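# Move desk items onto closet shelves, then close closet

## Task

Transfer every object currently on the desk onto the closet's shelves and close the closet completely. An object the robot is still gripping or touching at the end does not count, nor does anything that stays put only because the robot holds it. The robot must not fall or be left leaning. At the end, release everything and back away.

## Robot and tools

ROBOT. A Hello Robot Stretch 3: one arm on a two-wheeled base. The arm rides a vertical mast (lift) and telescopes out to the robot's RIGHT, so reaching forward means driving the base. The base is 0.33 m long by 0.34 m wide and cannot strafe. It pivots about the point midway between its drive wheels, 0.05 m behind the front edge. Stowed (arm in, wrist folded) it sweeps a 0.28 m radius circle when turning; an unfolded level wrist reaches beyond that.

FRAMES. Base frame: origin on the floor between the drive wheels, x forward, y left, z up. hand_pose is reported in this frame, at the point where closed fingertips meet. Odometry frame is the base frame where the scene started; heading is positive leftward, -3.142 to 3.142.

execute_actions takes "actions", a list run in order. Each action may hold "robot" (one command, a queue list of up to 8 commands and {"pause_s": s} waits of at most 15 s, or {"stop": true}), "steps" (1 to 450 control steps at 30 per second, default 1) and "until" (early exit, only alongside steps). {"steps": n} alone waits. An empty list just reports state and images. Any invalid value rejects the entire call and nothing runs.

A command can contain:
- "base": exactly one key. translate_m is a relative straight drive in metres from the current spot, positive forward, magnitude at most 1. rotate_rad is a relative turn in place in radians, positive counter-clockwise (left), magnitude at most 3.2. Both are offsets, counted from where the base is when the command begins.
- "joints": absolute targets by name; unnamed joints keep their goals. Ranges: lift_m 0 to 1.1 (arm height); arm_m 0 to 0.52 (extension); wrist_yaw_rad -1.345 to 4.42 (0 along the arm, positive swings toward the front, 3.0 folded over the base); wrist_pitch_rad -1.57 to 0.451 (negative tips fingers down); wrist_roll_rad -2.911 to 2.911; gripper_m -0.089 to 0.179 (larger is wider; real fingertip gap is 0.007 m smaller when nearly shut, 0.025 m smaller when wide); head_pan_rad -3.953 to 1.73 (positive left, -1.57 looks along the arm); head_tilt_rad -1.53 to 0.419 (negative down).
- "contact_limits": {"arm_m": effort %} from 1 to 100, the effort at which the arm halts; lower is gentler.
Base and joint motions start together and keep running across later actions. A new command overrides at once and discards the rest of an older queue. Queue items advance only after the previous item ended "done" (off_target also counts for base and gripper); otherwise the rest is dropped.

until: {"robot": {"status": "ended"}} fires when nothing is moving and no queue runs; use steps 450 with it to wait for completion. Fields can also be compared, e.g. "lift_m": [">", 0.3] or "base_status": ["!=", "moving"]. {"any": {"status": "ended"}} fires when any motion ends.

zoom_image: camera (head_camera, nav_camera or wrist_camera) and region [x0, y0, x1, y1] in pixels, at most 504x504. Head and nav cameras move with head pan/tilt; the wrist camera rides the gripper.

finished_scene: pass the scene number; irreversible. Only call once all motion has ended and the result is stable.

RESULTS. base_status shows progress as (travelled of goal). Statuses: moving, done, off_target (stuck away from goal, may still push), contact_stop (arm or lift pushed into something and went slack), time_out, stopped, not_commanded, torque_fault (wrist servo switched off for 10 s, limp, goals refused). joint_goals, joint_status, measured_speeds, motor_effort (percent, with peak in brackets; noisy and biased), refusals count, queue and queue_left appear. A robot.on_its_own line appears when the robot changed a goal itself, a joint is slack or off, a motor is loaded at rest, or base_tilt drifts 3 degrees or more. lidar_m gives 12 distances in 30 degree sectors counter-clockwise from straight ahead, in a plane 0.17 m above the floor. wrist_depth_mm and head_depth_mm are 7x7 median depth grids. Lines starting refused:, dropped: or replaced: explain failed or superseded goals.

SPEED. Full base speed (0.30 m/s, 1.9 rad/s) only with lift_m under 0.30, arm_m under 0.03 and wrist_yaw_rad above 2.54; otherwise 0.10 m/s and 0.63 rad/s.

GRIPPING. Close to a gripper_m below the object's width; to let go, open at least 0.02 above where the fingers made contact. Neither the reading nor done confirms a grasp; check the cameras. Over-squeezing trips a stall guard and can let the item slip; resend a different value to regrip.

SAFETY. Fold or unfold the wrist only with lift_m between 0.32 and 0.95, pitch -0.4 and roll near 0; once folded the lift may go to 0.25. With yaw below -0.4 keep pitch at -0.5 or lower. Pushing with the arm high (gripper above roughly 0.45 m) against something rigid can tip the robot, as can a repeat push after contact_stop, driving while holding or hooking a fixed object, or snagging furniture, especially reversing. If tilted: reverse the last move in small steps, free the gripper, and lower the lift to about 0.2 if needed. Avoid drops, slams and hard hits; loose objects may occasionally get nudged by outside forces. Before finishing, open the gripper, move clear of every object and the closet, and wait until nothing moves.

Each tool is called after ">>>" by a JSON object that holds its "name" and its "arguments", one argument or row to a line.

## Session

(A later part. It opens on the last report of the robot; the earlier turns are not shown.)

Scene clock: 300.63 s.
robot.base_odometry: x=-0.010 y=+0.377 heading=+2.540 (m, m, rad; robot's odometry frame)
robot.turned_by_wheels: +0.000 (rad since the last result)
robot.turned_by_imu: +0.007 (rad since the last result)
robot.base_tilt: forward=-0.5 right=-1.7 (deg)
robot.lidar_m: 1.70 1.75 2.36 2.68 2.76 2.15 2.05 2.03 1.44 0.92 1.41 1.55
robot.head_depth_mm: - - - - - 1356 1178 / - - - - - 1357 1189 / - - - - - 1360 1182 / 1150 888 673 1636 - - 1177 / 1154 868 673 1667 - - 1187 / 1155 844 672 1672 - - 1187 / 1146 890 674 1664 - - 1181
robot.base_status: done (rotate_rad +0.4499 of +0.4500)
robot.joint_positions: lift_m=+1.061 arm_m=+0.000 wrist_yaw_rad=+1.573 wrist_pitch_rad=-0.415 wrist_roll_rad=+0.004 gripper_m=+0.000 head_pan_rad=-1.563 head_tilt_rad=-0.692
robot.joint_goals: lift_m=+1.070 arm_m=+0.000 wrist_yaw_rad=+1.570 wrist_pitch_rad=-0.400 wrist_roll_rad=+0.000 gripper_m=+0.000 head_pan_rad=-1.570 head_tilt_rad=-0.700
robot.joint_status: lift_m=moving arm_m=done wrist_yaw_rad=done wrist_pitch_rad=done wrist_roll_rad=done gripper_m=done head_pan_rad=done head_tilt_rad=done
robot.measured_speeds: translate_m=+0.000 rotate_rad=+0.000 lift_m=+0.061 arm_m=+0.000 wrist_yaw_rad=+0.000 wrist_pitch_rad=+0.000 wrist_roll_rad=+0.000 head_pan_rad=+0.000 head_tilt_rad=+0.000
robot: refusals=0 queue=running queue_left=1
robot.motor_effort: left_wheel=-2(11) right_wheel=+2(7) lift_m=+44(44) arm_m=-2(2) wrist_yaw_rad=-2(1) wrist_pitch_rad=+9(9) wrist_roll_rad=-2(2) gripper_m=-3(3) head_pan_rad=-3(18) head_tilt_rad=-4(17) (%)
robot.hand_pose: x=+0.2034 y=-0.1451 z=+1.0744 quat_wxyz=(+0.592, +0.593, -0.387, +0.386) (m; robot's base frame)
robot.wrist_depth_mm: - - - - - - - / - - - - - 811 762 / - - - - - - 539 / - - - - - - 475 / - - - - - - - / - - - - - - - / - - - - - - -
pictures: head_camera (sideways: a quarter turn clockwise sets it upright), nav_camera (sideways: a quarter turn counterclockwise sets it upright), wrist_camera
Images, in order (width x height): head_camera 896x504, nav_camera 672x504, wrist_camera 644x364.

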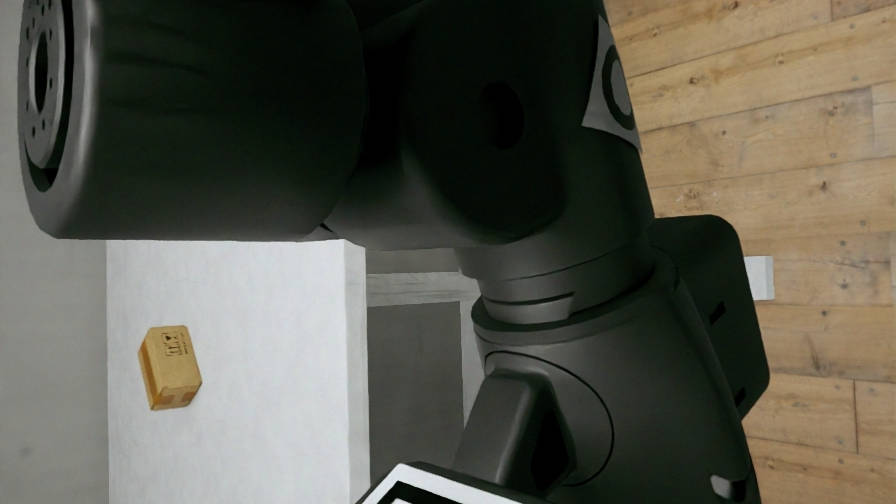

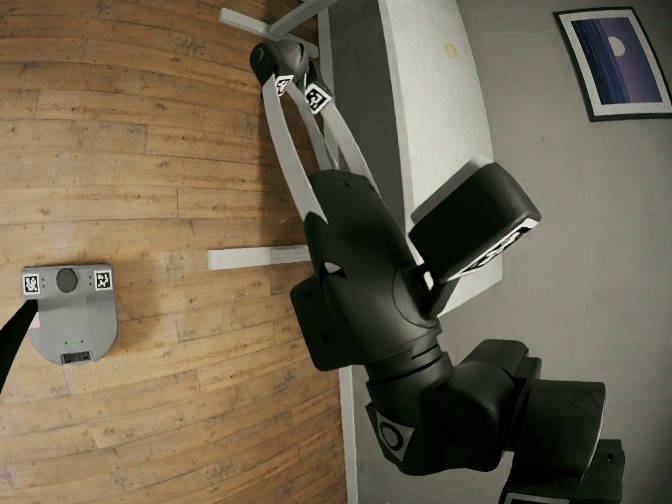

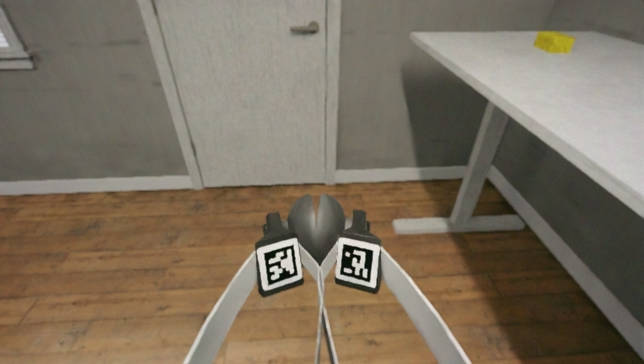

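>>> {"name": "execute_actions", "arguments": {
  "actions": [
    {"steps":100,"until":{"robot":{"status":"ended"}}},
    {"robot":[{"base":{"translate_m":0.14},"joints":{"arm_m":0.2}}],"steps":450,"until":{"robot":{"status":"ended"}}}
  ]
}}

Scene clock: 306.07 s.
robot.base_odometry: x=-0.125 y=+0.456 heading=+2.540 (m, m, rad; robot's odometry frame)
robot.turned_by_wheels: +0.000 (rad since the last result)
robot.turned_by_imu: +0.002 (rad since the last result)
robot.base_tilt: forward=-0.5 right=-1.7 (deg)
robot.lidar_m: 1.56 1.61 2.17 2.66 2.75 2.29 2.19 2.02 1.43 0.92 1.40 1.44
robot.head_depth_mm: - 1365 675 1767 1594 1359 1178 / - - 672 1751 1599 1361 1189 / - - 648 1689 1564 1354 1190 / - 851 661 1722 1551 1356 1179 / 1145 941 675 1739 1605 1362 1183 / 1144 890 675 1722 1593 1359 1182 / 1141 889 671 1705 1604 1357 1180
robot.base_status: done (translate_m +0.1400 of +0.1400)
robot.joint_positions: lift_m=+1.069 arm_m=+0.200 wrist_yaw_rad=+0.001 wrist_pitch_rad=-0.512 wrist_roll_rad=+0.004 gripper_m=+0.150 head_pan_rad=-1.563 head_tilt_rad=-0.692
robot.joint_goals: lift_m=+1.070 arm_m=+0.200 wrist_yaw_rad=+0.000 wrist_pitch_rad=-0.500 wrist_roll_rad=+0.000 gripper_m=+0.150 head_pan_rad=-1.570 head_tilt_rad=-0.700
robot.joint_status: lift_m=done arm_m=done wrist_yaw_rad=done wrist_pitch_rad=done wrist_roll_rad=done gripper_m=done head_pan_rad=done head_tilt_rad=done
robot.measured_speeds: translate_m=+0.000 rotate_rad=+0.000 lift_m=+0.000 arm_m=+0.000 wrist_yaw_rad=+0.000 wrist_pitch_rad=+0.000 wrist_roll_rad=+0.000 head_pan_rad=+0.000 head_tilt_rad=+0.000
robot: refusals=0 queue=done queue_left=0
robot.motor_effort: left_wheel=-3(4) right_wheel=+2(6) lift_m=+43(41) arm_m=+4(2) wrist_yaw_rad=-2(6) wrist_pitch_rad=+7(9) wrist_roll_rad=-2(2) gripper_m=+1(100) head_pan_rad=-1(2) head_tilt_rad=-2(2) (%)
robot.hand_pose: x=-0.0212 y=-0.5561 z=+1.0616 quat_wxyz=(+0.683, +0.179, -0.685, -0.179) (m; robot's base frame)
robot.wrist_depth_mm: 775 790 802 799 806 844 874 / 576 576 576 524 612 938 - / 443 444 444 451 445 - - / 362 359 363 364 368 - - / 303 315 307 306 308 327 - / 265 - 264 265 266 260 - / - - - - - - -
pictures: head_camera (sideways: a quarter turn clockwise sets it upright), nav_camera (sideways: a quarter turn counterclockwise sets it upright), wrist_camera
Images, in order (width x height): head_camera 896x504, nav_camera 672x504, wrist_camera 644x364.

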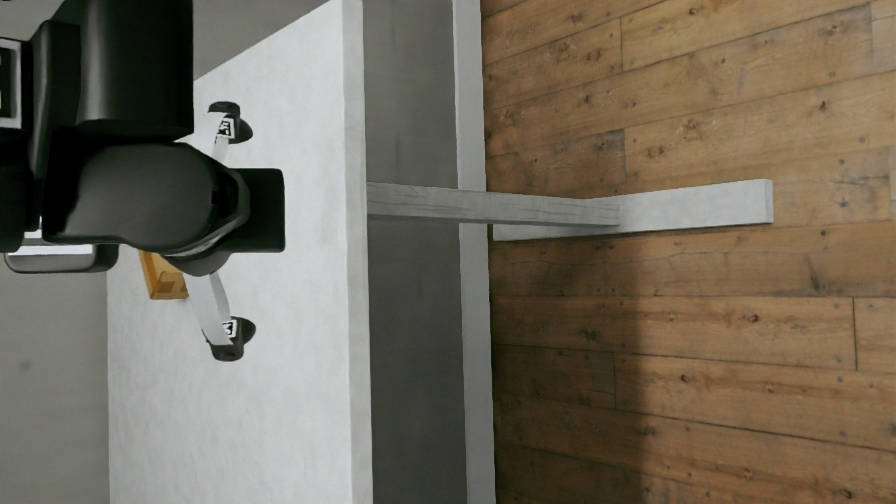

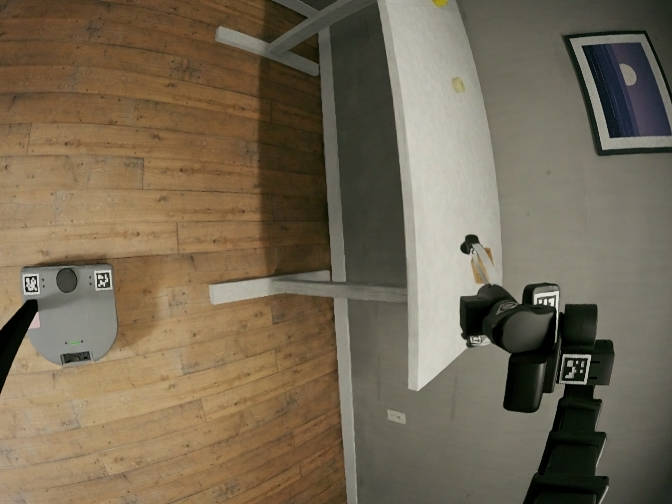

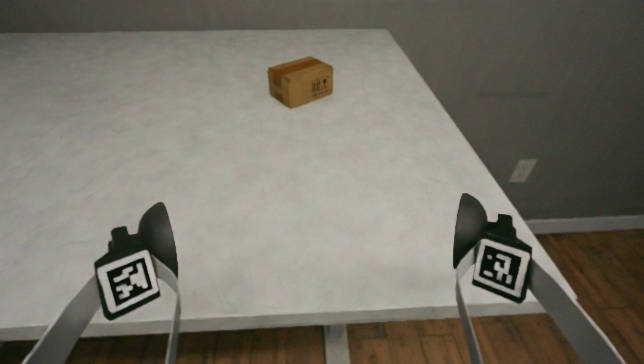

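>>> {"name": "execute_actions", "arguments": {
  "actions": [
    {"robot":[{"joints":{"arm_m":0}},{"base":{"rotate_rad":-0.35}},{"base":{"translate_m":0.17}},{"base":{"rotate_rad":0.7}},{"base":{"translate_m":-0.14}},{"base":{"rotate_rad":-0.35}},{"joints":{"arm_m":0.33,"lift_m":1.02}}],"steps":450,"until":{"robot":{"status":"ended"}}}
  ]
}}

Scene clock: 327.57 s.
robot.base_odometry: x=-0.088 y=+0.560 heading=+2.540 (m, m, rad; robot's odometry frame)
robot.turned_by_wheels: +0.000 (rad since the last result)
robot.turned_by_imu: +0.002 (rad since the last result)
robot.base_tilt: forward=-0.5 right=-1.7 (deg)
robot.lidar_m: 1.54 1.58 2.14 2.76 2.86 2.32 2.22 1.85 1.32 0.81 1.30 1.35
robot.head_depth_mm: - 1186 601 1628 1601 1354 1187 / - - 602 1618 1600 1366 1183 / 1051 - - 1023 1498 1322 1176 / 1066 803 625 1605 1602 1361 1186 / 1075 892 626 1589 1591 1363 1182 / 1072 890 648 1571 1616 1356 1183 / 1065 893 648 561 1599 1346 1188
robot.base_status: done (rotate_rad -0.3499 of -0.3500)
robot.joint_positions: lift_m=+1.021 arm_m=+0.187 wrist_yaw_rad=+0.001 wrist_pitch_rad=-0.513 wrist_roll_rad=+0.004 gripper_m=+0.150 head_pan_rad=-1.563 head_tilt_rad=-0.692
robot.joint_goals: lift_m=+1.020 arm_m=+0.330 wrist_yaw_rad=+0.000 wrist_pitch_rad=-0.500 wrist_roll_rad=+0.000 gripper_m=+0.150 head_pan_rad=-1.570 head_tilt_rad=-0.700
robot.joint_status: lift_m=moving arm_m=moving wrist_yaw_rad=done wrist_pitch_rad=done wrist_roll_rad=done gripper_m=done head_pan_rad=done head_tilt_rad=done
robot.measured_speeds: translate_m=+0.000 rotate_rad=+0.000 lift_m=+0.000 arm_m=+0.140 wrist_yaw_rad=+0.000 wrist_pitch_rad=+0.000 wrist_roll_rad=+0.000 head_pan_rad=+0.000 head_tilt_rad=+0.000
robot: refusals=0 queue=running queue_left=0
robot.motor_effort: left_wheel=+3(7) right_wheel=-4(6) lift_m=+14(42) arm_m=+2(6) wrist_yaw_rad=-2(2) wrist_pitch_rad=+8(8) wrist_roll_rad=-2(2) gripper_m=+1(1) head_pan_rad=-2(1) head_tilt_rad=-2(3) (%)
robot.hand_pose: x=-0.0213 y=-0.5434 z=+1.0124 quat_wxyz=(+0.683, +0.180, -0.685, -0.180) (m; robot's base frame)
robot.wrist_depth_mm: 669 652 657 669 723 776 784 / 450 456 456 396 466 855 872 / 357 355 351 358 357 377 - / 290 289 291 291 291 291 - / 242 251 244 245 245 257 246 / 212 - 212 212 212 206 213 / - 185 186 185 187 187 187
pictures: head_camera (sideways: a quarter turn clockwise sets it upright), nav_camera (sideways: a quarter turn counterclockwise sets it upright), wrist_camera
Images, in order (width x height): head_camera 896x504, nav_camera 672x504, wrist_camera 644x364.

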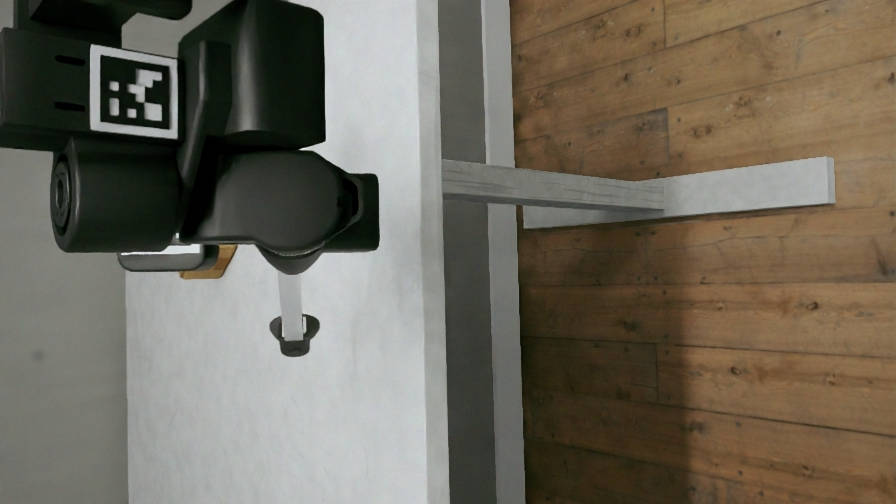

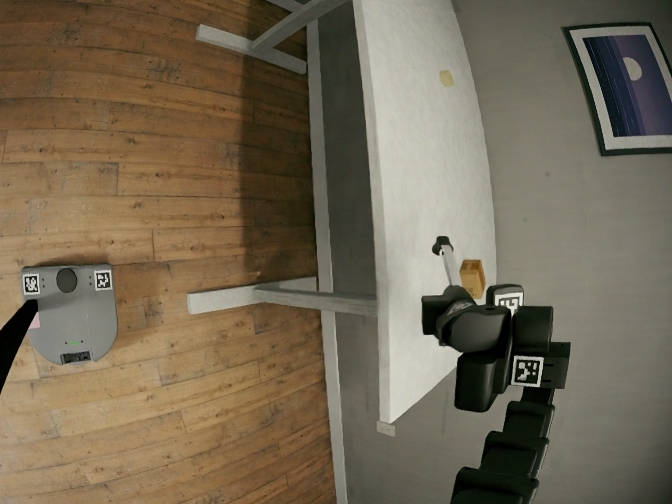

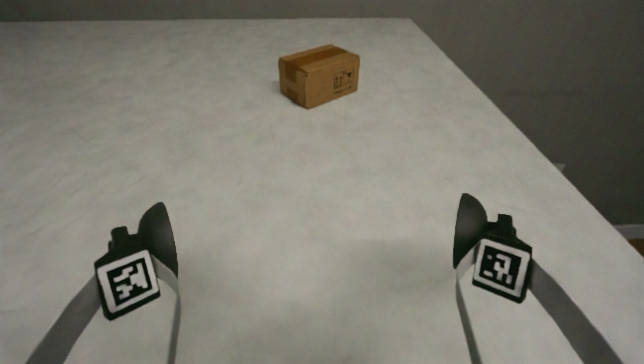

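>>> {"name": "execute_actions", "arguments": {
  "actions": [
    {"steps":100,"until":{"robot":{"status":"ended"}}},
    {"robot":[{"joints":{"arm_m":0.40,"gripper_m":0.175,"lift_m":1.0}}],"steps":450,"until":{"robot":{"status":"ended"}}}
  ]
}}

Scene clock: 332.33 s.
robot.base_odometry: x=-0.088 y=+0.560 heading=+2.540 (m, m, rad; robot's odometry frame)
robot.turned_by_wheels: +0.000 (rad since the last result)
robot.turned_by_imu: +0.001 (rad since the last result)
robot.base_tilt: forward=-0.6 right=-1.7 (deg)
robot.lidar_m: 1.54 1.58 2.14 2.77 2.86 2.32 2.21 1.86 1.32 0.81 1.30 1.35
robot.head_depth_mm: - 1183 649 1633 1591 1357 1183 / - 844 648 1644 1602 1356 1183 / - 801 647 1024 1495 1328 1166 / 1045 822 647 1601 1613 1358 1181 / 1073 938 650 1590 1602 1369 1181 / 1070 890 648 1591 1603 1358 1189 / 1063 887 649 561 1595 1361 1190
robot.base_status: done (rotate_rad -0.3499 of -0.3500)
robot.joint_positions: lift_m=+1.001 arm_m=+0.400 wrist_yaw_rad=+0.001 wrist_pitch_rad=-0.513 wrist_roll_rad=+0.004 gripper_m=+0.175 head_pan_rad=-1.563 head_tilt_rad=-0.692
robot.joint_goals: lift_m=+1.000 arm_m=+0.400 wrist_yaw_rad=+0.000 wrist_pitch_rad=-0.500 wrist_roll_rad=+0.000 gripper_m=+0.175 head_pan_rad=-1.570 head_tilt_rad=-0.700
robot.joint_status: lift_m=done arm_m=done wrist_yaw_rad=done wrist_pitch_rad=done wrist_roll_rad=done gripper_m=done head_pan_rad=done head_tilt_rad=done
robot.measured_speeds: translate_m=+0.000 rotate_rad=+0.000 lift_m=+0.000 arm_m=+0.000 wrist_yaw_rad=+0.000 wrist_pitch_rad=+0.000 wrist_roll_rad=+0.000 head_pan_rad=+0.000 head_tilt_rad=+0.000
robot: refusals=0 queue=done queue_left=0
robot.motor_effort: left_wheel=+2(2) right_wheel=-4(4) lift_m=+17(17) arm_m=+3(3) wrist_yaw_rad=-2(2) wrist_pitch_rad=+8(8) wrist_roll_rad=-2(2) gripper_m=+1(97) head_pan_rad=-3(2) head_tilt_rad=-3(3) (%)
robot.hand_pose: x=-0.0213 y=-0.7559 z=+0.9924 quat_wxyz=(+0.683, +0.180, -0.685, -0.180) (m; robot's base frame)
robot.wrist_depth_mm: 516 519 538 547 557 586 581 / 403 410 413 413 413 629 641 / 314 321 317 228 320 321 750 / 257 258 250 207 250 262 819 / 217 221 218 219 220 228 221 / - 188 189 189 191 186 193 / 162 166 167 168 167 167 168
pictures: head_camera (sideways: a quarter turn clockwise sets it upright), nav_camera (sideways: a quarter turn counterclockwise sets it upright), wrist_camera
Images, in order (width x height): head_camera 896x504, nav_camera 672x504, wrist_camera 644x364.

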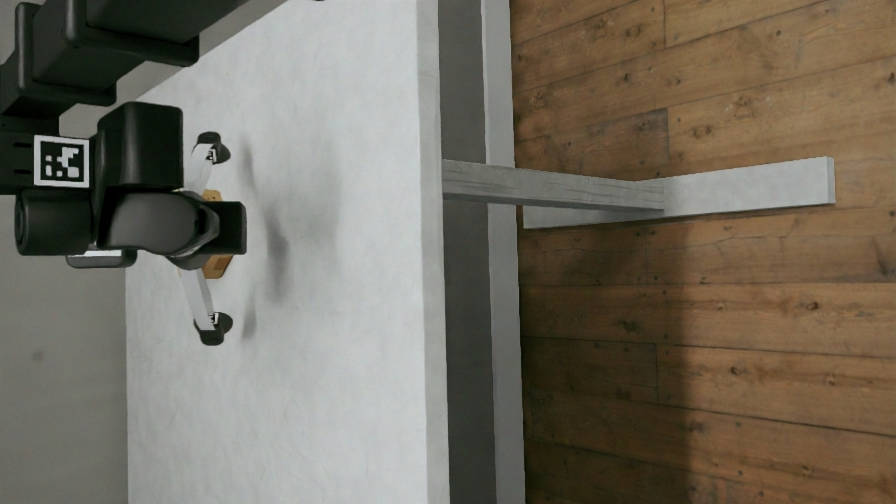

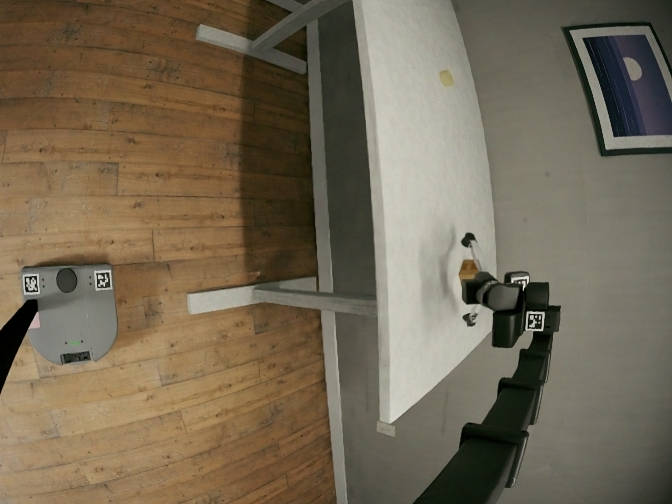

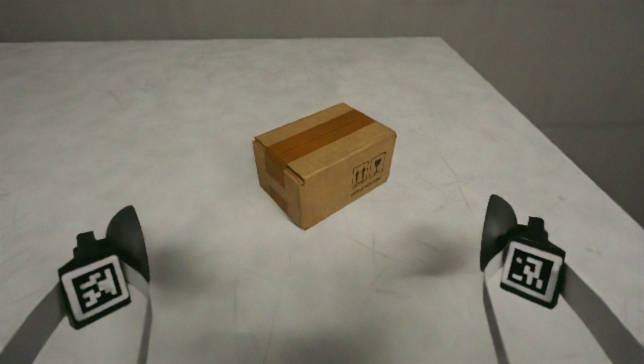

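>>> {"name": "execute_actions", "arguments": {
  "actions": [
    {"robot":[{"joints":{"lift_m":0.978}},{"joints":{"arm_m":0.475}},{"joints":{"gripper_m":0.06}}],"steps":450,"until":{"robot":{"status":"ended"}}}
  ]
}}

Scene clock: 340.10 s.
robot.base_odometry: x=-0.088 y=+0.560 heading=+2.540 (m, m, rad; robot's odometry frame)
robot.turned_by_wheels: +0.000 (rad since the last result)
robot.turned_by_imu: +0.001 (rad since the last result)
robot.base_tilt: forward=-0.5 right=-1.7 (deg)
robot.lidar_m: 1.53 1.59 2.14 2.77 2.87 2.32 2.21 1.86 1.32 0.81 1.30 1.35
robot.head_depth_mm: 1054 - 647 1624 1595 1363 1180 / - 844 647 1617 1583 1356 1178 / - 801 643 1022 1491 1324 1170 / 1045 802 649 1611 1586 1350 1182 / 1071 884 647 1597 1590 1357 1181 / 1065 881 648 1588 1578 1347 1183 / 1063 889 649 560 1613 1362 1177
robot.base_status: done (rotate_rad -0.3499 of -0.3500)
robot.joint_positions: lift_m=+0.979 arm_m=+0.475 wrist_yaw_rad=+0.000 wrist_pitch_rad=-0.514 wrist_roll_rad=+0.004 gripper_m=+0.060 head_pan_rad=-1.563 head_tilt_rad=-0.692
robot.joint_goals: lift_m=+0.978 arm_m=+0.475 wrist_yaw_rad=+0.000 wrist_pitch_rad=-0.500 wrist_roll_rad=+0.000 gripper_m=+0.060 head_pan_rad=-1.570 head_tilt_rad=-0.700
robot.joint_status: lift_m=done arm_m=done wrist_yaw_rad=done wrist_pitch_rad=done wrist_roll_rad=done gripper_m=done head_pan_rad=done head_tilt_rad=done
robot.measured_speeds: translate_m=+0.000 rotate_rad=+0.000 lift_m=+0.000 arm_m=+0.000 wrist_yaw_rad=+0.000 wrist_pitch_rad=+0.000 wrist_roll_rad=+0.000 head_pan_rad=+0.000 head_tilt_rad=+0.000
robot: refusals=0 queue=done queue_left=0
robot.motor_effort: left_wheel=+2(3) right_wheel=-3(5) lift_m=+17(20) arm_m=+3(4) wrist_yaw_rad=-1(2) wrist_pitch_rad=+8(8) wrist_roll_rad=-2(2) gripper_m=-7(100) head_pan_rad=-3(1) head_tilt_rad=-3(4) (%)
robot.hand_pose: x=-0.0215 y=-0.8308 z=+0.9702 quat_wxyz=(+0.683, +0.180, -0.685, -0.180) (m; robot's base frame)
robot.wrist_depth_mm: 453 468 473 483 486 504 521 / 354 357 358 361 364 390 573 / 275 278 279 187 278 283 634 / 226 226 217 153 217 227 228 / 190 189 180 145 189 192 192 / 164 163 160 161 160 166 166 / 144 144 144 145 146 145 146
pictures: head_camera (sideways: a quarter turn clockwise sets it upright), nav_camera (sideways: a quarter turn counterclockwise sets it upright), wrist_camera
Images, in order (width x height): head_camera 896x504, nav_camera 672x504, wrist_camera 644x364.

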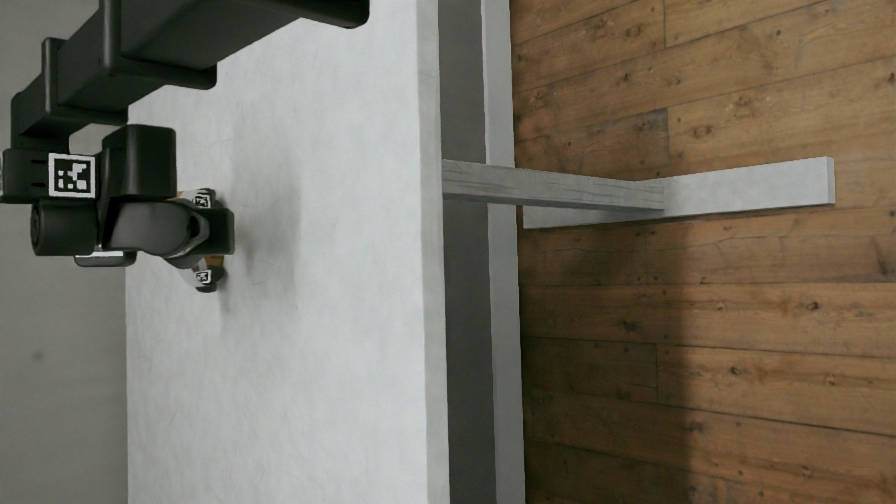

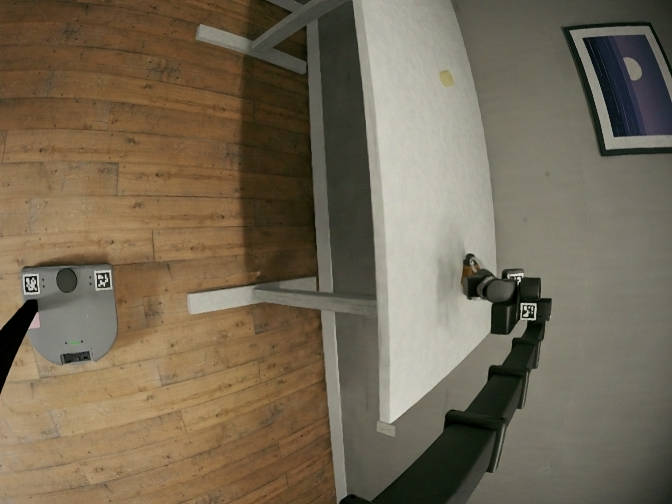

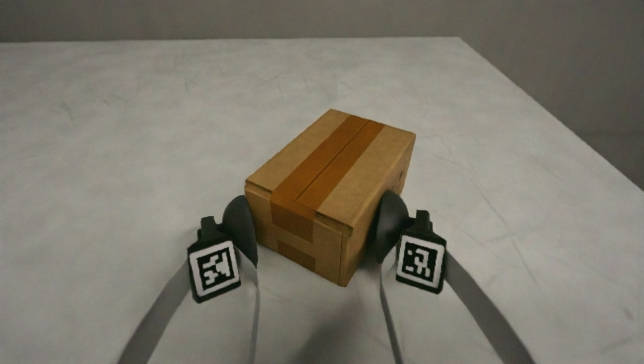

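>>> {"name": "execute_actions", "arguments": {
  "actions": [
    {"robot":[{"joints":{"gripper_m":0.13}},{"joints":{"arm_m":0.515}},{"joints":{"gripper_m":0.05}},{"pause_s":0.5},{"joints":{"lift_m":1.05}}],"steps":450,"until":{"robot":{"status":"ended"}}}
  ]
}}

Scene clock: 348.83 s.
robot.base_odometry: x=-0.088 y=+0.560 heading=+2.540 (m, m, rad; robot's odometry frame)
robot.turned_by_wheels: +0.000 (rad since the last result)
robot.turned_by_imu: +0.001 (rad since the last result)
robot.base_tilt: forward=-0.6 right=-1.7 (deg)
robot.lidar_m: 1.54 1.58 2.14 2.76 2.86 2.31 2.21 1.86 1.32 0.81 1.30 1.35
robot.head_depth_mm: 1107 1199 648 1627 1592 1360 1175 / 1094 884 649 1630 1611 1362 1184 / 1106 887 646 1022 1479 1334 1179 / - 844 646 1607 1586 1358 1180 / 1077 887 646 1583 1594 1365 1179 / 1065 888 648 1579 1601 1361 1176 / 1066 891 647 560 1591 1360 1185
robot.base_status: done (rotate_rad -0.3499 of -0.3500)
robot.joint_positions: lift_m=+1.049 arm_m=+0.515 wrist_yaw_rad=+0.000 wrist_pitch_rad=-0.521 wrist_roll_rad=+0.004 gripper_m=+0.051 head_pan_rad=-1.563 head_tilt_rad=-0.692
robot.joint_goals: lift_m=+1.050 arm_m=+0.515 wrist_yaw_rad=+0.000 wrist_pitch_rad=-0.500 wrist_roll_rad=+0.000 gripper_m=+0.050 head_pan_rad=-1.570 head_tilt_rad=-0.700
robot.joint_status: lift_m=done arm_m=done wrist_yaw_rad=done wrist_pitch_rad=done wrist_roll_rad=done gripper_m=done head_pan_rad=done head_tilt_rad=done
robot.measured_speeds: translate_m=+0.000 rotate_rad=+0.000 lift_m=+0.000 arm_m=+0.000 wrist_yaw_rad=+0.000 wrist_pitch_rad=+0.000 wrist_roll_rad=+0.000 head_pan_rad=+0.000 head_tilt_rad=+0.000
robot: refusals=0 queue=done queue_left=0
robot.motor_effort: left_wheel=+2(3) right_wheel=-3(3) lift_m=+44(47) arm_m=+4(4) wrist_yaw_rad=-1(1) wrist_pitch_rad=+12(12) wrist_roll_rad=-2(2) gripper_m=-18(100) head_pan_rad=-3(2) head_tilt_rad=-3(3) (%)
robot.hand_pose: x=-0.0215 y=-0.8698 z=+1.0397 quat_wxyz=(+0.682, +0.182, -0.684, -0.183) (m; robot's base frame)
robot.wrist_depth_mm: 425 439 443 453 464 471 482 / 466 477 486 494 510 517 543 / 399 403 407 399 399 591 616 / 323 326 325 157 319 329 712 / 273 273 129 128 131 280 808 / 238 238 142 123 227 243 249 / 209 210 210 202 207 212 213
pictures: head_camera (sideways: a quarter turn clockwise sets it upright), nav_camera (sideways: a quarter turn counterclockwise sets it upright), wrist_camera
Images, in order (width x height): head_camera 896x504, nav_camera 672x504, wrist_camera 644x364.

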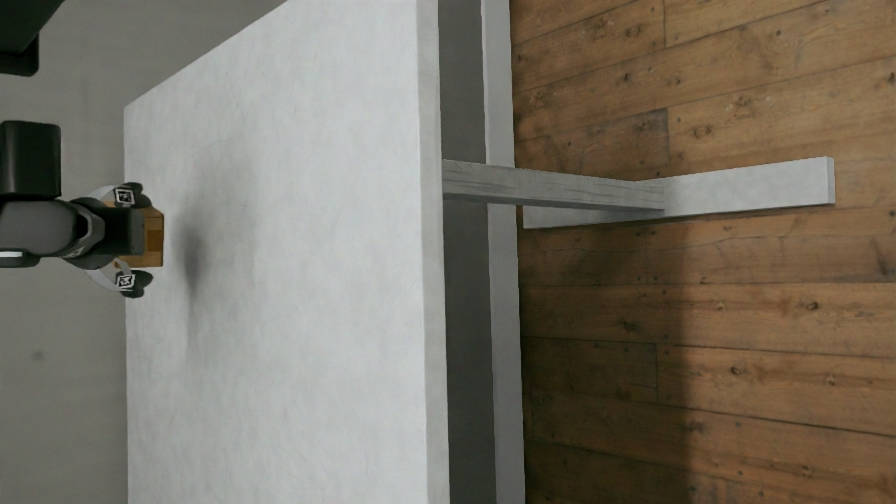

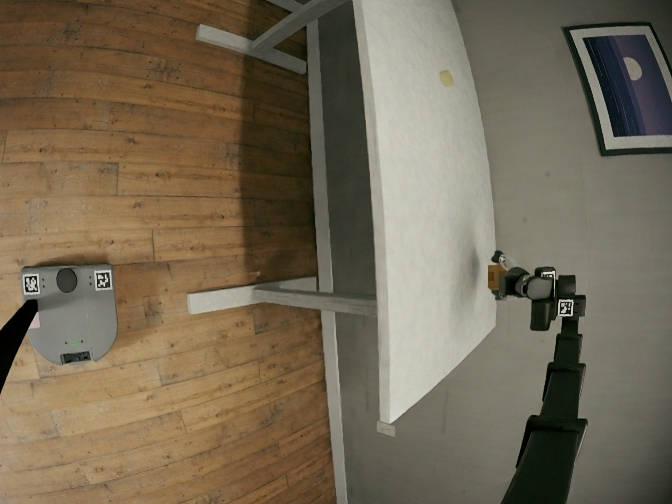

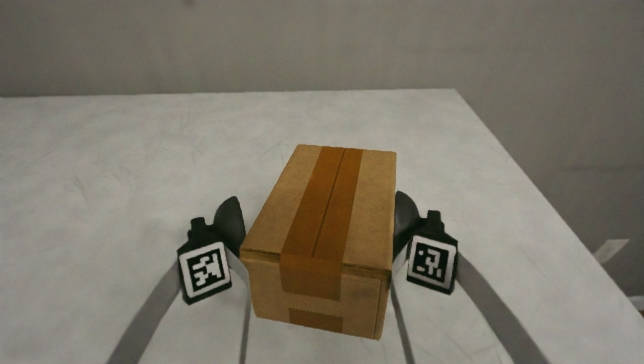

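>>> {"name": "execute_actions", "arguments": {
  "actions": [
    {"robot":[{"joints":{"arm_m":0,"wrist_pitch_rad":-0.4}},{"joints":{"lift_m":0.9},"base":{"rotate_rad":0.6}},{"joints":{"wrist_yaw_rad":2.9},"base":{"rotate_rad":0.6}},{"joints":{"lift_m":0.29,"head_pan_rad":0,"head_tilt_rad":-0.5},"base":{"rotate_rad":0.59}},{"base":{"translate_m":1.0}},{"base":{"translate_m":1.0}}],"steps":450,"until":{"robot":{"status":"ended"}}},
    {"steps":450,"until":{"robot":{"status":"ended"}}}
  ]
}}

Scene clock: 380.73 s.
robot.base_odometry: x=-0.835 y=-1.295 heading=-1.954 (m, m, rad; robot's odometry frame)
robot.turned_by_wheels: +1.790 (rad since the last result)
robot.turned_by_imu: +1.816 (rad since the last result)
robot.base_tilt: forward=-0.6 right=-1.7 (deg)
robot.lidar_m: 0.83 0.93 1.83 1.82 2.05 3.23 2.78 2.31 1.95 1.95 0.98 1.03
robot.head_depth_mm: 1256 1360 1317 1554 1754 1551 1305 / 1270 1374 1396 1597 1792 1542 1287 / 1266 1289 1310 1636 1797 1548 1298 / 682 743 819 904 1013 1156 1269 / 694 756 834 928 1039 1192 1289 / 703 774 849 945 1071 1235 1295 / 717 784 867 967 1099 1272 1302
robot.base_status: done (translate_m +1.0000 of +1.0000)
robot.joint_positions: lift_m=+0.290 arm_m=+0.000 wrist_yaw_rad=+2.898 wrist_pitch_rad=-0.427 wrist_roll_rad=+0.004 gripper_m=+0.051 head_pan_rad=-0.007 head_tilt_rad=-0.506
robot.joint_goals: lift_m=+0.290 arm_m=+0.000 wrist_yaw_rad=+2.900 wrist_pitch_rad=-0.400 wrist_roll_rad=+0.000 gripper_m=+0.050 head_pan_rad=+0.000 head_tilt_rad=-0.500
robot.joint_status: lift_m=done arm_m=done wrist_yaw_rad=done wrist_pitch_rad=done wrist_roll_rad=done gripper_m=done head_pan_rad=done head_tilt_rad=done
robot.measured_speeds: translate_m=+0.000 rotate_rad=+0.000 lift_m=+0.000 arm_m=+0.000 wrist_yaw_rad=+0.000 wrist_pitch_rad=+0.000 wrist_roll_rad=+0.000 head_pan_rad=+0.000 head_tilt_rad=+0.000
robot: refusals=0 queue=done queue_left=0
robot.motor_effort: left_wheel=-2(8) right_wheel=+2(8) lift_m=+17(48) arm_m=-2(6) wrist_yaw_rad=+1(2) wrist_pitch_rad=+16(18) wrist_roll_rad=-2(2) gripper_m=-18(18) head_pan_rad=+2(29) head_tilt_rad=+2(15) (%)
robot.hand_pose: x=+0.0325 y=+0.0714 z=+0.3012 quat_wxyz=(+0.233, +0.705, +0.065, +0.667) (m; robot's base frame)
robot.wrist_depth_mm: - - - - - - 847 / - - - - - - 822 / 896 - 879 901 884 897 778 / 700 - 700 157 662 715 691 / 567 546 129 128 132 565 564 / 472 472 131 122 461 481 478 / 433 - - 140 408 421 418
pictures: head_camera (sideways: a quarter turn clockwise sets it upright), nav_camera (sideways: a quarter turn counterclockwise sets it upright), wrist_camera
Images, in order (width x height): head_camera 896x504, nav_camera 672x504, wrist_camera 644x364.

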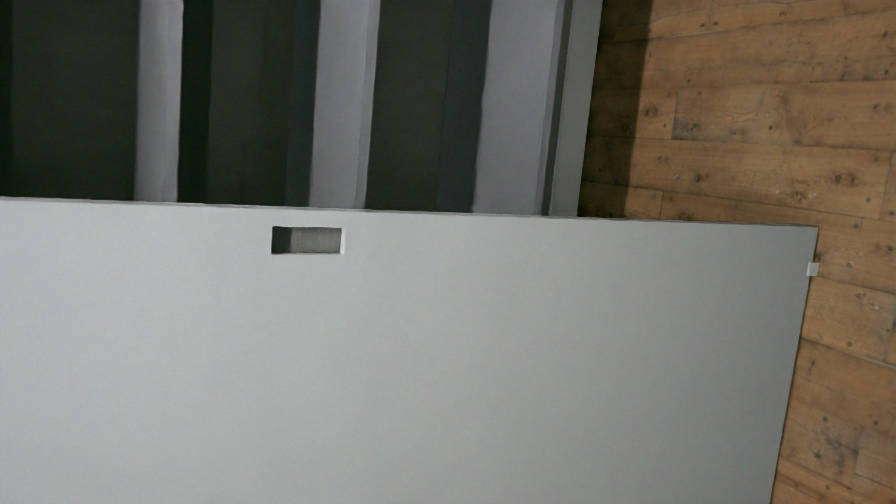

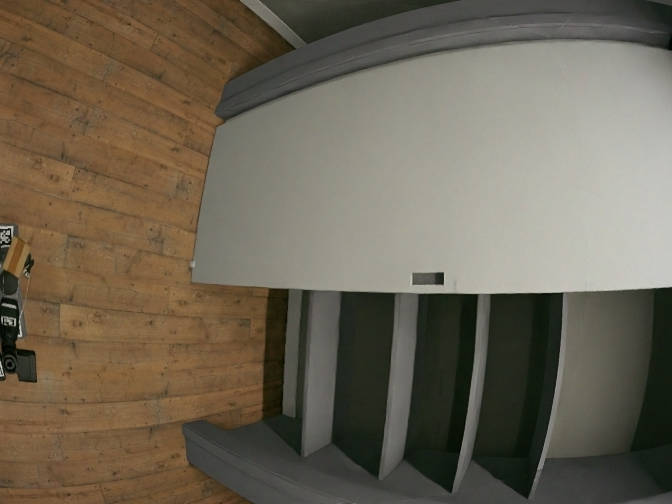

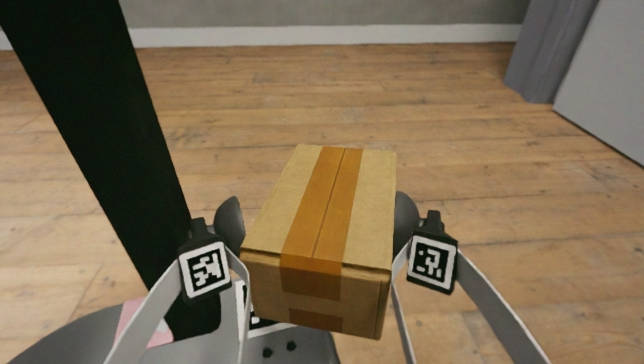

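>>> {"name": "execute_actions", "arguments": {
  "actions": [
    {"robot":[{"base":{"rotate_rad":-0.27}},{"base":{"translate_m":0.38}},{"base":{"rotate_rad":1.59},"joints":{"lift_m":0.6,"head_pan_rad":-1.57,"head_tilt_rad":-0.8}},{"joints":{"wrist_yaw_rad":1.6}},{"joints":{"wrist_pitch_rad":-1.3,"lift_m":0.85}},{"joints":{"wrist_yaw_rad":0}}],"steps":450,"until":{"robot":{"status":"ended"}}},
    {"steps":300,"until":{"robot":{"status":"ended"}}}
  ]
}}

Scene clock: 400.23 s.
robot.base_odometry: x=-1.066 y=-1.597 heading=-0.634 (m, m, rad; robot's odometry frame)
robot.turned_by_wheels: +1.320 (rad since the last result)
robot.turned_by_imu: +1.328 (rad since the last result)
robot.base_tilt: forward=-0.5 right=-1.8 (deg)
robot.lidar_m: 1.85 1.90 2.52 3.17 2.81 2.02 1.92 0.69 0.74 1.17 0.46 0.60
robot.head_depth_mm: 1030 933 1324 1186 1532 - - / 1027 934 1317 1185 1516 - - / 1025 935 1309 1183 1486 - - / 1021 931 1294 1182 1488 1273 1091 / 1016 935 1281 1154 1490 1296 1144 / 1015 932 1287 1125 767 943 1143 / 1005 833 491 573 706 934 1146
robot.base_status: done (rotate_rad +1.5899 of +1.5900)
robot.joint_positions: lift_m=+0.849 arm_m=+0.000 wrist_yaw_rad=+0.003 wrist_pitch_rad=-1.303 wrist_roll_rad=+0.003 gripper_m=+0.051 head_pan_rad=-1.563 head_tilt_rad=-0.790
robot.joint_goals: lift_m=+0.850 arm_m=+0.000 wrist_yaw_rad=+0.000 wrist_pitch_rad=-1.300 wrist_roll_rad=+0.000 gripper_m=+0.050 head_pan_rad=-1.570 head_tilt_rad=-0.800
robot.joint_status: lift_m=done arm_m=done wrist_yaw_rad=done wrist_pitch_rad=done wrist_roll_rad=done gripper_m=done head_pan_rad=done head_tilt_rad=done
robot.measured_speeds: translate_m=+0.000 rotate_rad=+0.000 lift_m=+0.000 arm_m=+0.000 wrist_yaw_rad=+0.000 wrist_pitch_rad=+0.000 wrist_roll_rad=+0.000 head_pan_rad=+0.000 head_tilt_rad=+0.000
robot: refusals=0 queue=done queue_left=0
robot.motor_effort: left_wheel=-3(12) right_wheel=+2(8) lift_m=+44(45) arm_m=-2(2) wrist_yaw_rad=-2(3) wrist_pitch_rad=+2(15) wrist_roll_rad=-2(2) gripper_m=-15(18) head_pan_rad=-2(26) head_tilt_rad=-3(18) (%)
robot.hand_pose: x=-0.0215 y=-0.1899 z=+0.7347 quat_wxyz=(+0.562, +0.429, -0.562, -0.429) (m; robot's base frame)
robot.wrist_depth_mm: 380 395 915 906 912 894 526 / 532 545 676 892 903 767 612 / 869 869 867 891 914 933 906 / 864 843 892 157 896 897 918 / 859 864 132 125 885 879 903 / 852 867 856 128 871 899 897 / 836 850 863 143 892 876 881
pictures: head_camera (sideways: a quarter turn clockwise sets it upright), nav_camera (sideways: a quarter turn counterclockwise sets it upright), wrist_camera
Images, in order (width x height): head_camera 896x504, nav_camera 672x504, wrist_camera 644x364.

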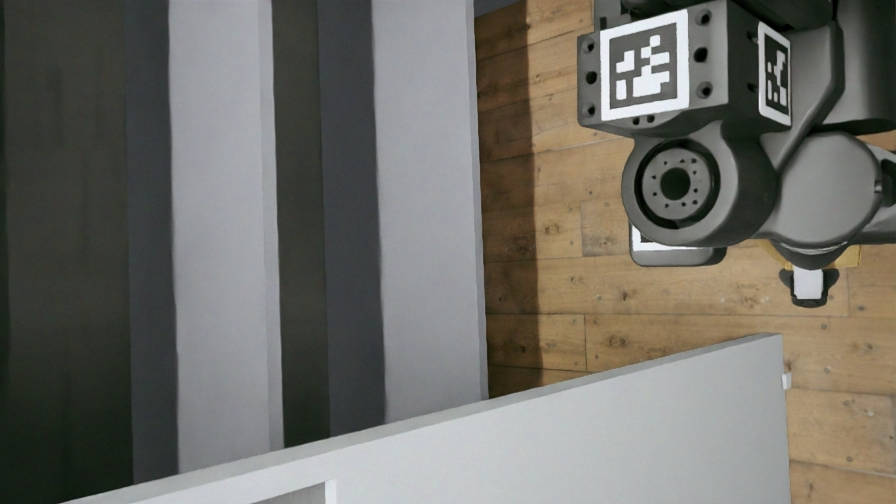

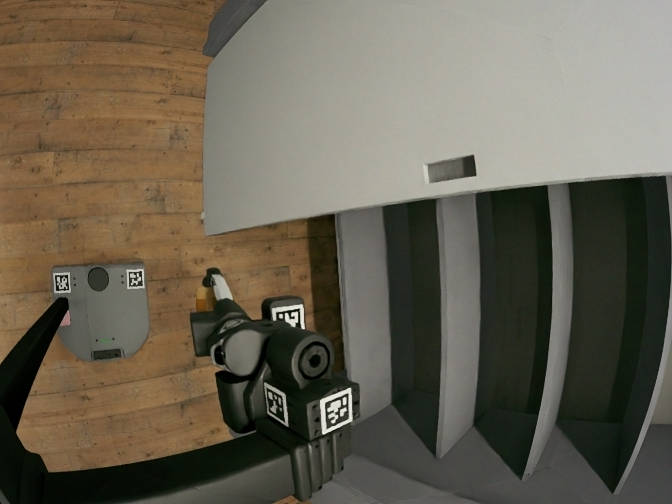

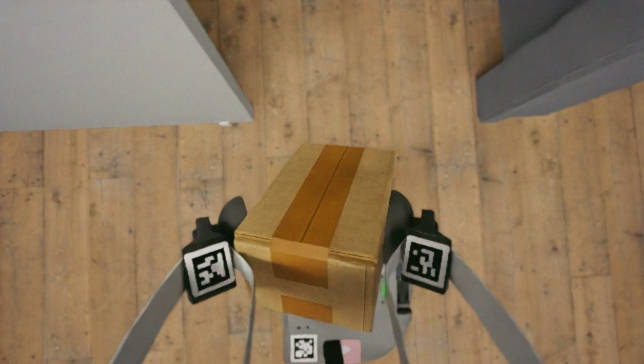

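>>> {"name": "execute_actions", "arguments": {
  "actions": [
    {"robot":[{"base":{"translate_m":-0.11}},{"joints":{"wrist_pitch_rad":-0.15,"lift_m":0.85,"head_tilt_rad":-0.4}},{"joints":{"arm_m":0.45}}],"steps":450,"until":{"robot":{"status":"ended"}}}
  ]
}}

Scene clock: 410.70 s.
robot.base_odometry: x=-1.155 y=-1.532 heading=-0.634 (m, m, rad; robot's odometry frame)
robot.turned_by_wheels: +0.000 (rad since the last result)
robot.turned_by_imu: +0.000 (rad since the last result)
robot.base_tilt: forward=-0.5 right=-1.7 (deg)
robot.lidar_m: 1.96 2.01 2.67 3.60 2.66 1.91 1.81 0.62 0.60 1.17 0.51 0.61
robot.head_depth_mm: 995 1059 1149 1088 1071 - - / 988 1053 1152 1192 1328 1069 1393 / 981 1040 1141 1192 1349 1101 1399 / 979 1038 1128 1183 1300 1099 1384 / 969 1041 1129 1086 1260 1098 1394 / 965 1028 1123 1090 1255 1101 1366 / 966 1019 1115 1088 1257 1102 1355
robot.base_status: done (translate_m -0.1100 of -0.1100)
robot.joint_positions: lift_m=+0.849 arm_m=+0.450 wrist_yaw_rad=+0.001 wrist_pitch_rad=-0.180 wrist_roll_rad=+0.003 gripper_m=+0.051 head_pan_rad=-1.563 head_tilt_rad=-0.408
robot.joint_goals: lift_m=+0.850 arm_m=+0.450 wrist_yaw_rad=+0.000 wrist_pitch_rad=-0.150 wrist_roll_rad=+0.000 gripper_m=+0.050 head_pan_rad=-1.570 head_tilt_rad=-0.400
robot.joint_status: lift_m=done arm_m=done wrist_yaw_rad=done wrist_pitch_rad=done wrist_roll_rad=done gripper_m=done head_pan_rad=done head_tilt_rad=done
robot.measured_speeds: translate_m=+0.000 rotate_rad=+0.000 lift_m=+0.000 arm_m=+0.000 wrist_yaw_rad=+0.000 wrist_pitch_rad=+0.000 wrist_roll_rad=+0.000 head_pan_rad=+0.000 head_tilt_rad=+0.000
robot: refusals=0 queue=done queue_left=0
robot.motor_effort: left_wheel=-3(8) right_wheel=+2(3) lift_m=+44(46) arm_m=+4(5) wrist_yaw_rad=-2(2) wrist_pitch_rad=+18(19) wrist_roll_rad=-2(2) gripper_m=-15(15) head_pan_rad=+0(3) head_tilt_rad=+3(21) (%)
robot.hand_pose: x=-0.0212 y=-0.8423 z=+0.9185 quat_wxyz=(+0.703, +0.064, -0.705, -0.064) (m; robot's base frame)
robot.wrist_depth_mm: 396 402 403 419 424 437 440 / 413 421 436 443 455 462 463 / 450 453 470 472 485 498 491 / 437 439 437 158 400 433 428 / 317 313 133 125 302 311 311 / 247 244 224 128 224 241 240 / 201 200 200 193 199 198 197
pictures: head_camera (sideways: a quarter turn clockwise sets it upright), nav_camera (sideways: a quarter turn counterclockwise sets it upright), wrist_camera
Images, in order (width x height): head_camera 896x504, nav_camera 672x504, wrist_camera 644x364.

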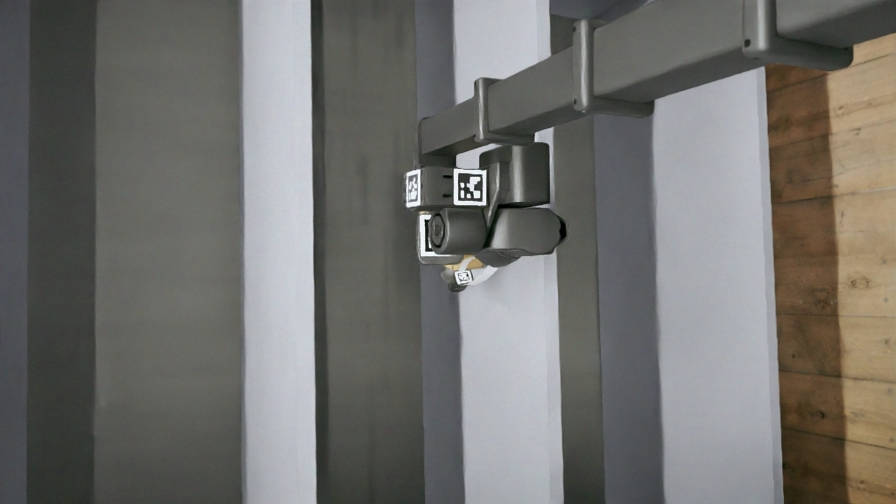

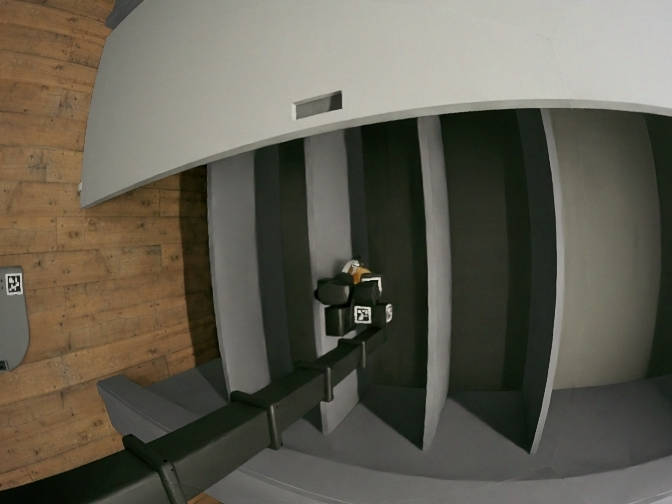

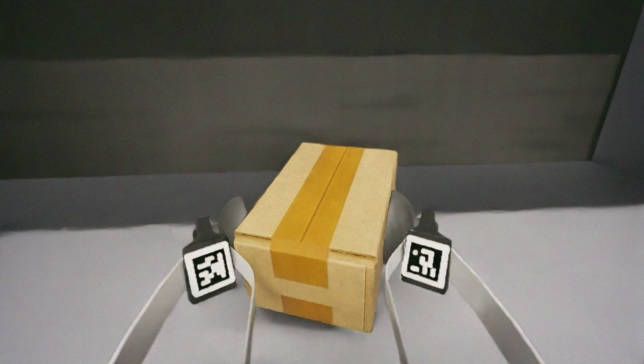

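>>> {"name": "execute_actions", "arguments": {
  "actions": [
    {"robot":[{"joints":{"lift_m":0.778}},{"joints":{"gripper_m":0.13}},{"joints":{"lift_m":0.8}},{"joints":{"arm_m":0}}],"steps":450,"until":{"robot":{"status":"ended"}}}
  ]
}}

Scene clock: 420.30 s.
robot.base_odometry: x=-1.155 y=-1.532 heading=-0.634 (m, m, rad; robot's odometry frame)
robot.turned_by_wheels: +0.000 (rad since the last result)
robot.turned_by_imu: +0.001 (rad since the last result)
robot.base_tilt: forward=-0.6 right=-1.7 (deg)
robot.lidar_m: 1.96 2.01 2.67 3.59 2.66 1.90 1.81 0.62 0.60 1.17 0.51 0.61
robot.head_depth_mm: 992 1056 1153 1089 1311 1104 1353 / 988 1053 1147 1098 1311 1098 1345 / 987 1046 1142 1091 1315 1102 1405 / 978 1040 1141 1095 1309 1096 1397 / 973 1037 1126 1094 1264 1103 1349 / 969 1030 1118 1094 1262 1101 1350 / 967 1018 1111 1088 1271 1098 1348
robot.base_status: done (translate_m -0.1100 of -0.1100)
robot.joint_positions: lift_m=+0.799 arm_m=+0.000 wrist_yaw_rad=-0.001 wrist_pitch_rad=-0.166 wrist_roll_rad=+0.003 gripper_m=+0.130 head_pan_rad=-1.563 head_tilt_rad=-0.408
robot.joint_goals: lift_m=+0.800 arm_m=+0.000 wrist_yaw_rad=+0.000 wrist_pitch_rad=-0.150 wrist_roll_rad=+0.000 gripper_m=+0.130 head_pan_rad=-1.570 head_tilt_rad=-0.400
robot.joint_status: lift_m=done arm_m=done wrist_yaw_rad=done wrist_pitch_rad=done wrist_roll_rad=done gripper_m=done head_pan_rad=done head_tilt_rad=done
robot.measured_speeds: translate_m=+0.000 rotate_rad=+0.000 lift_m=+0.000 arm_m=+0.000 wrist_yaw_rad=+0.000 wrist_pitch_rad=+0.000 wrist_roll_rad=+0.000 head_pan_rad=+0.000 head_tilt_rad=+0.000
robot: refusals=0 queue=done queue_left=0
robot.motor_effort: left_wheel=-3(3) right_wheel=+2(3) lift_m=+43(44) arm_m=-3(1) wrist_yaw_rad=+0(2) wrist_pitch_rad=+9(18) wrist_roll_rad=-2(2) gripper_m=+0(100) head_pan_rad=-2(1) head_tilt_rad=+3(2) (%)
robot.hand_pose: x=-0.0218 y=-0.3941 z=+0.8722 quat_wxyz=(+0.704, +0.058, -0.706, -0.059) (m; robot's base frame)
robot.wrist_depth_mm: 748 794 784 819 834 725 505 / 818 831 834 848 867 732 495 / 595 580 649 569 659 626 506 / 918 918 934 935 - 747 515 / 939 937 950 945 932 713 517 / 752 748 711 740 745 678 526 / 646 - - - - 777 404
pictures: head_camera (sideways: a quarter turn clockwise sets it upright), nav_camera (sideways: a quarter turn counterclockwise sets it upright), wrist_camera
Images, in order (width x height): head_camera 896x504, nav_camera 672x504, wrist_camera 644x364.

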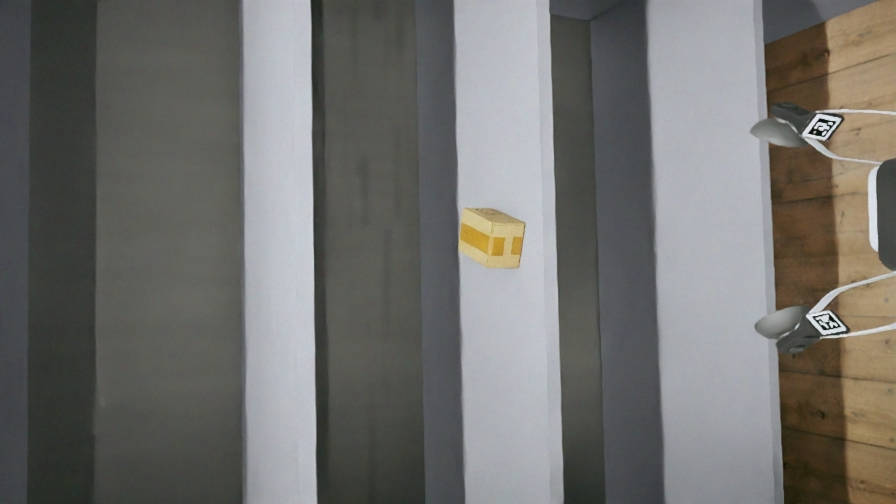

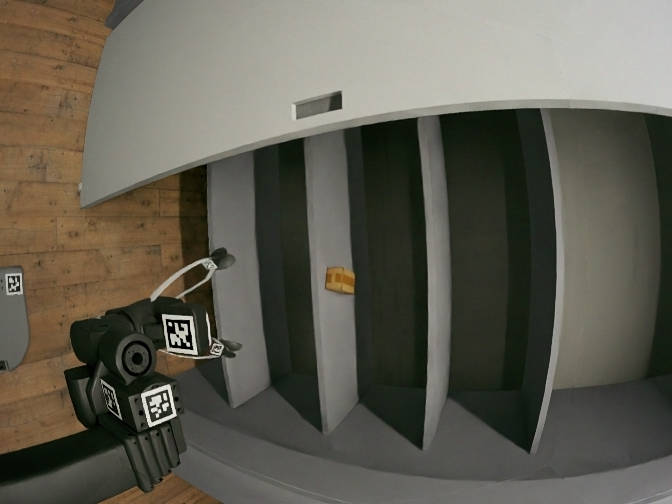

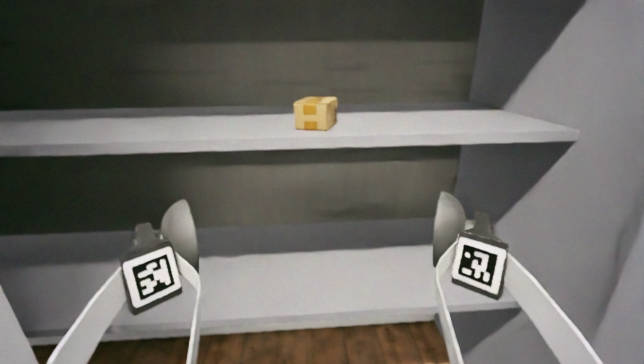

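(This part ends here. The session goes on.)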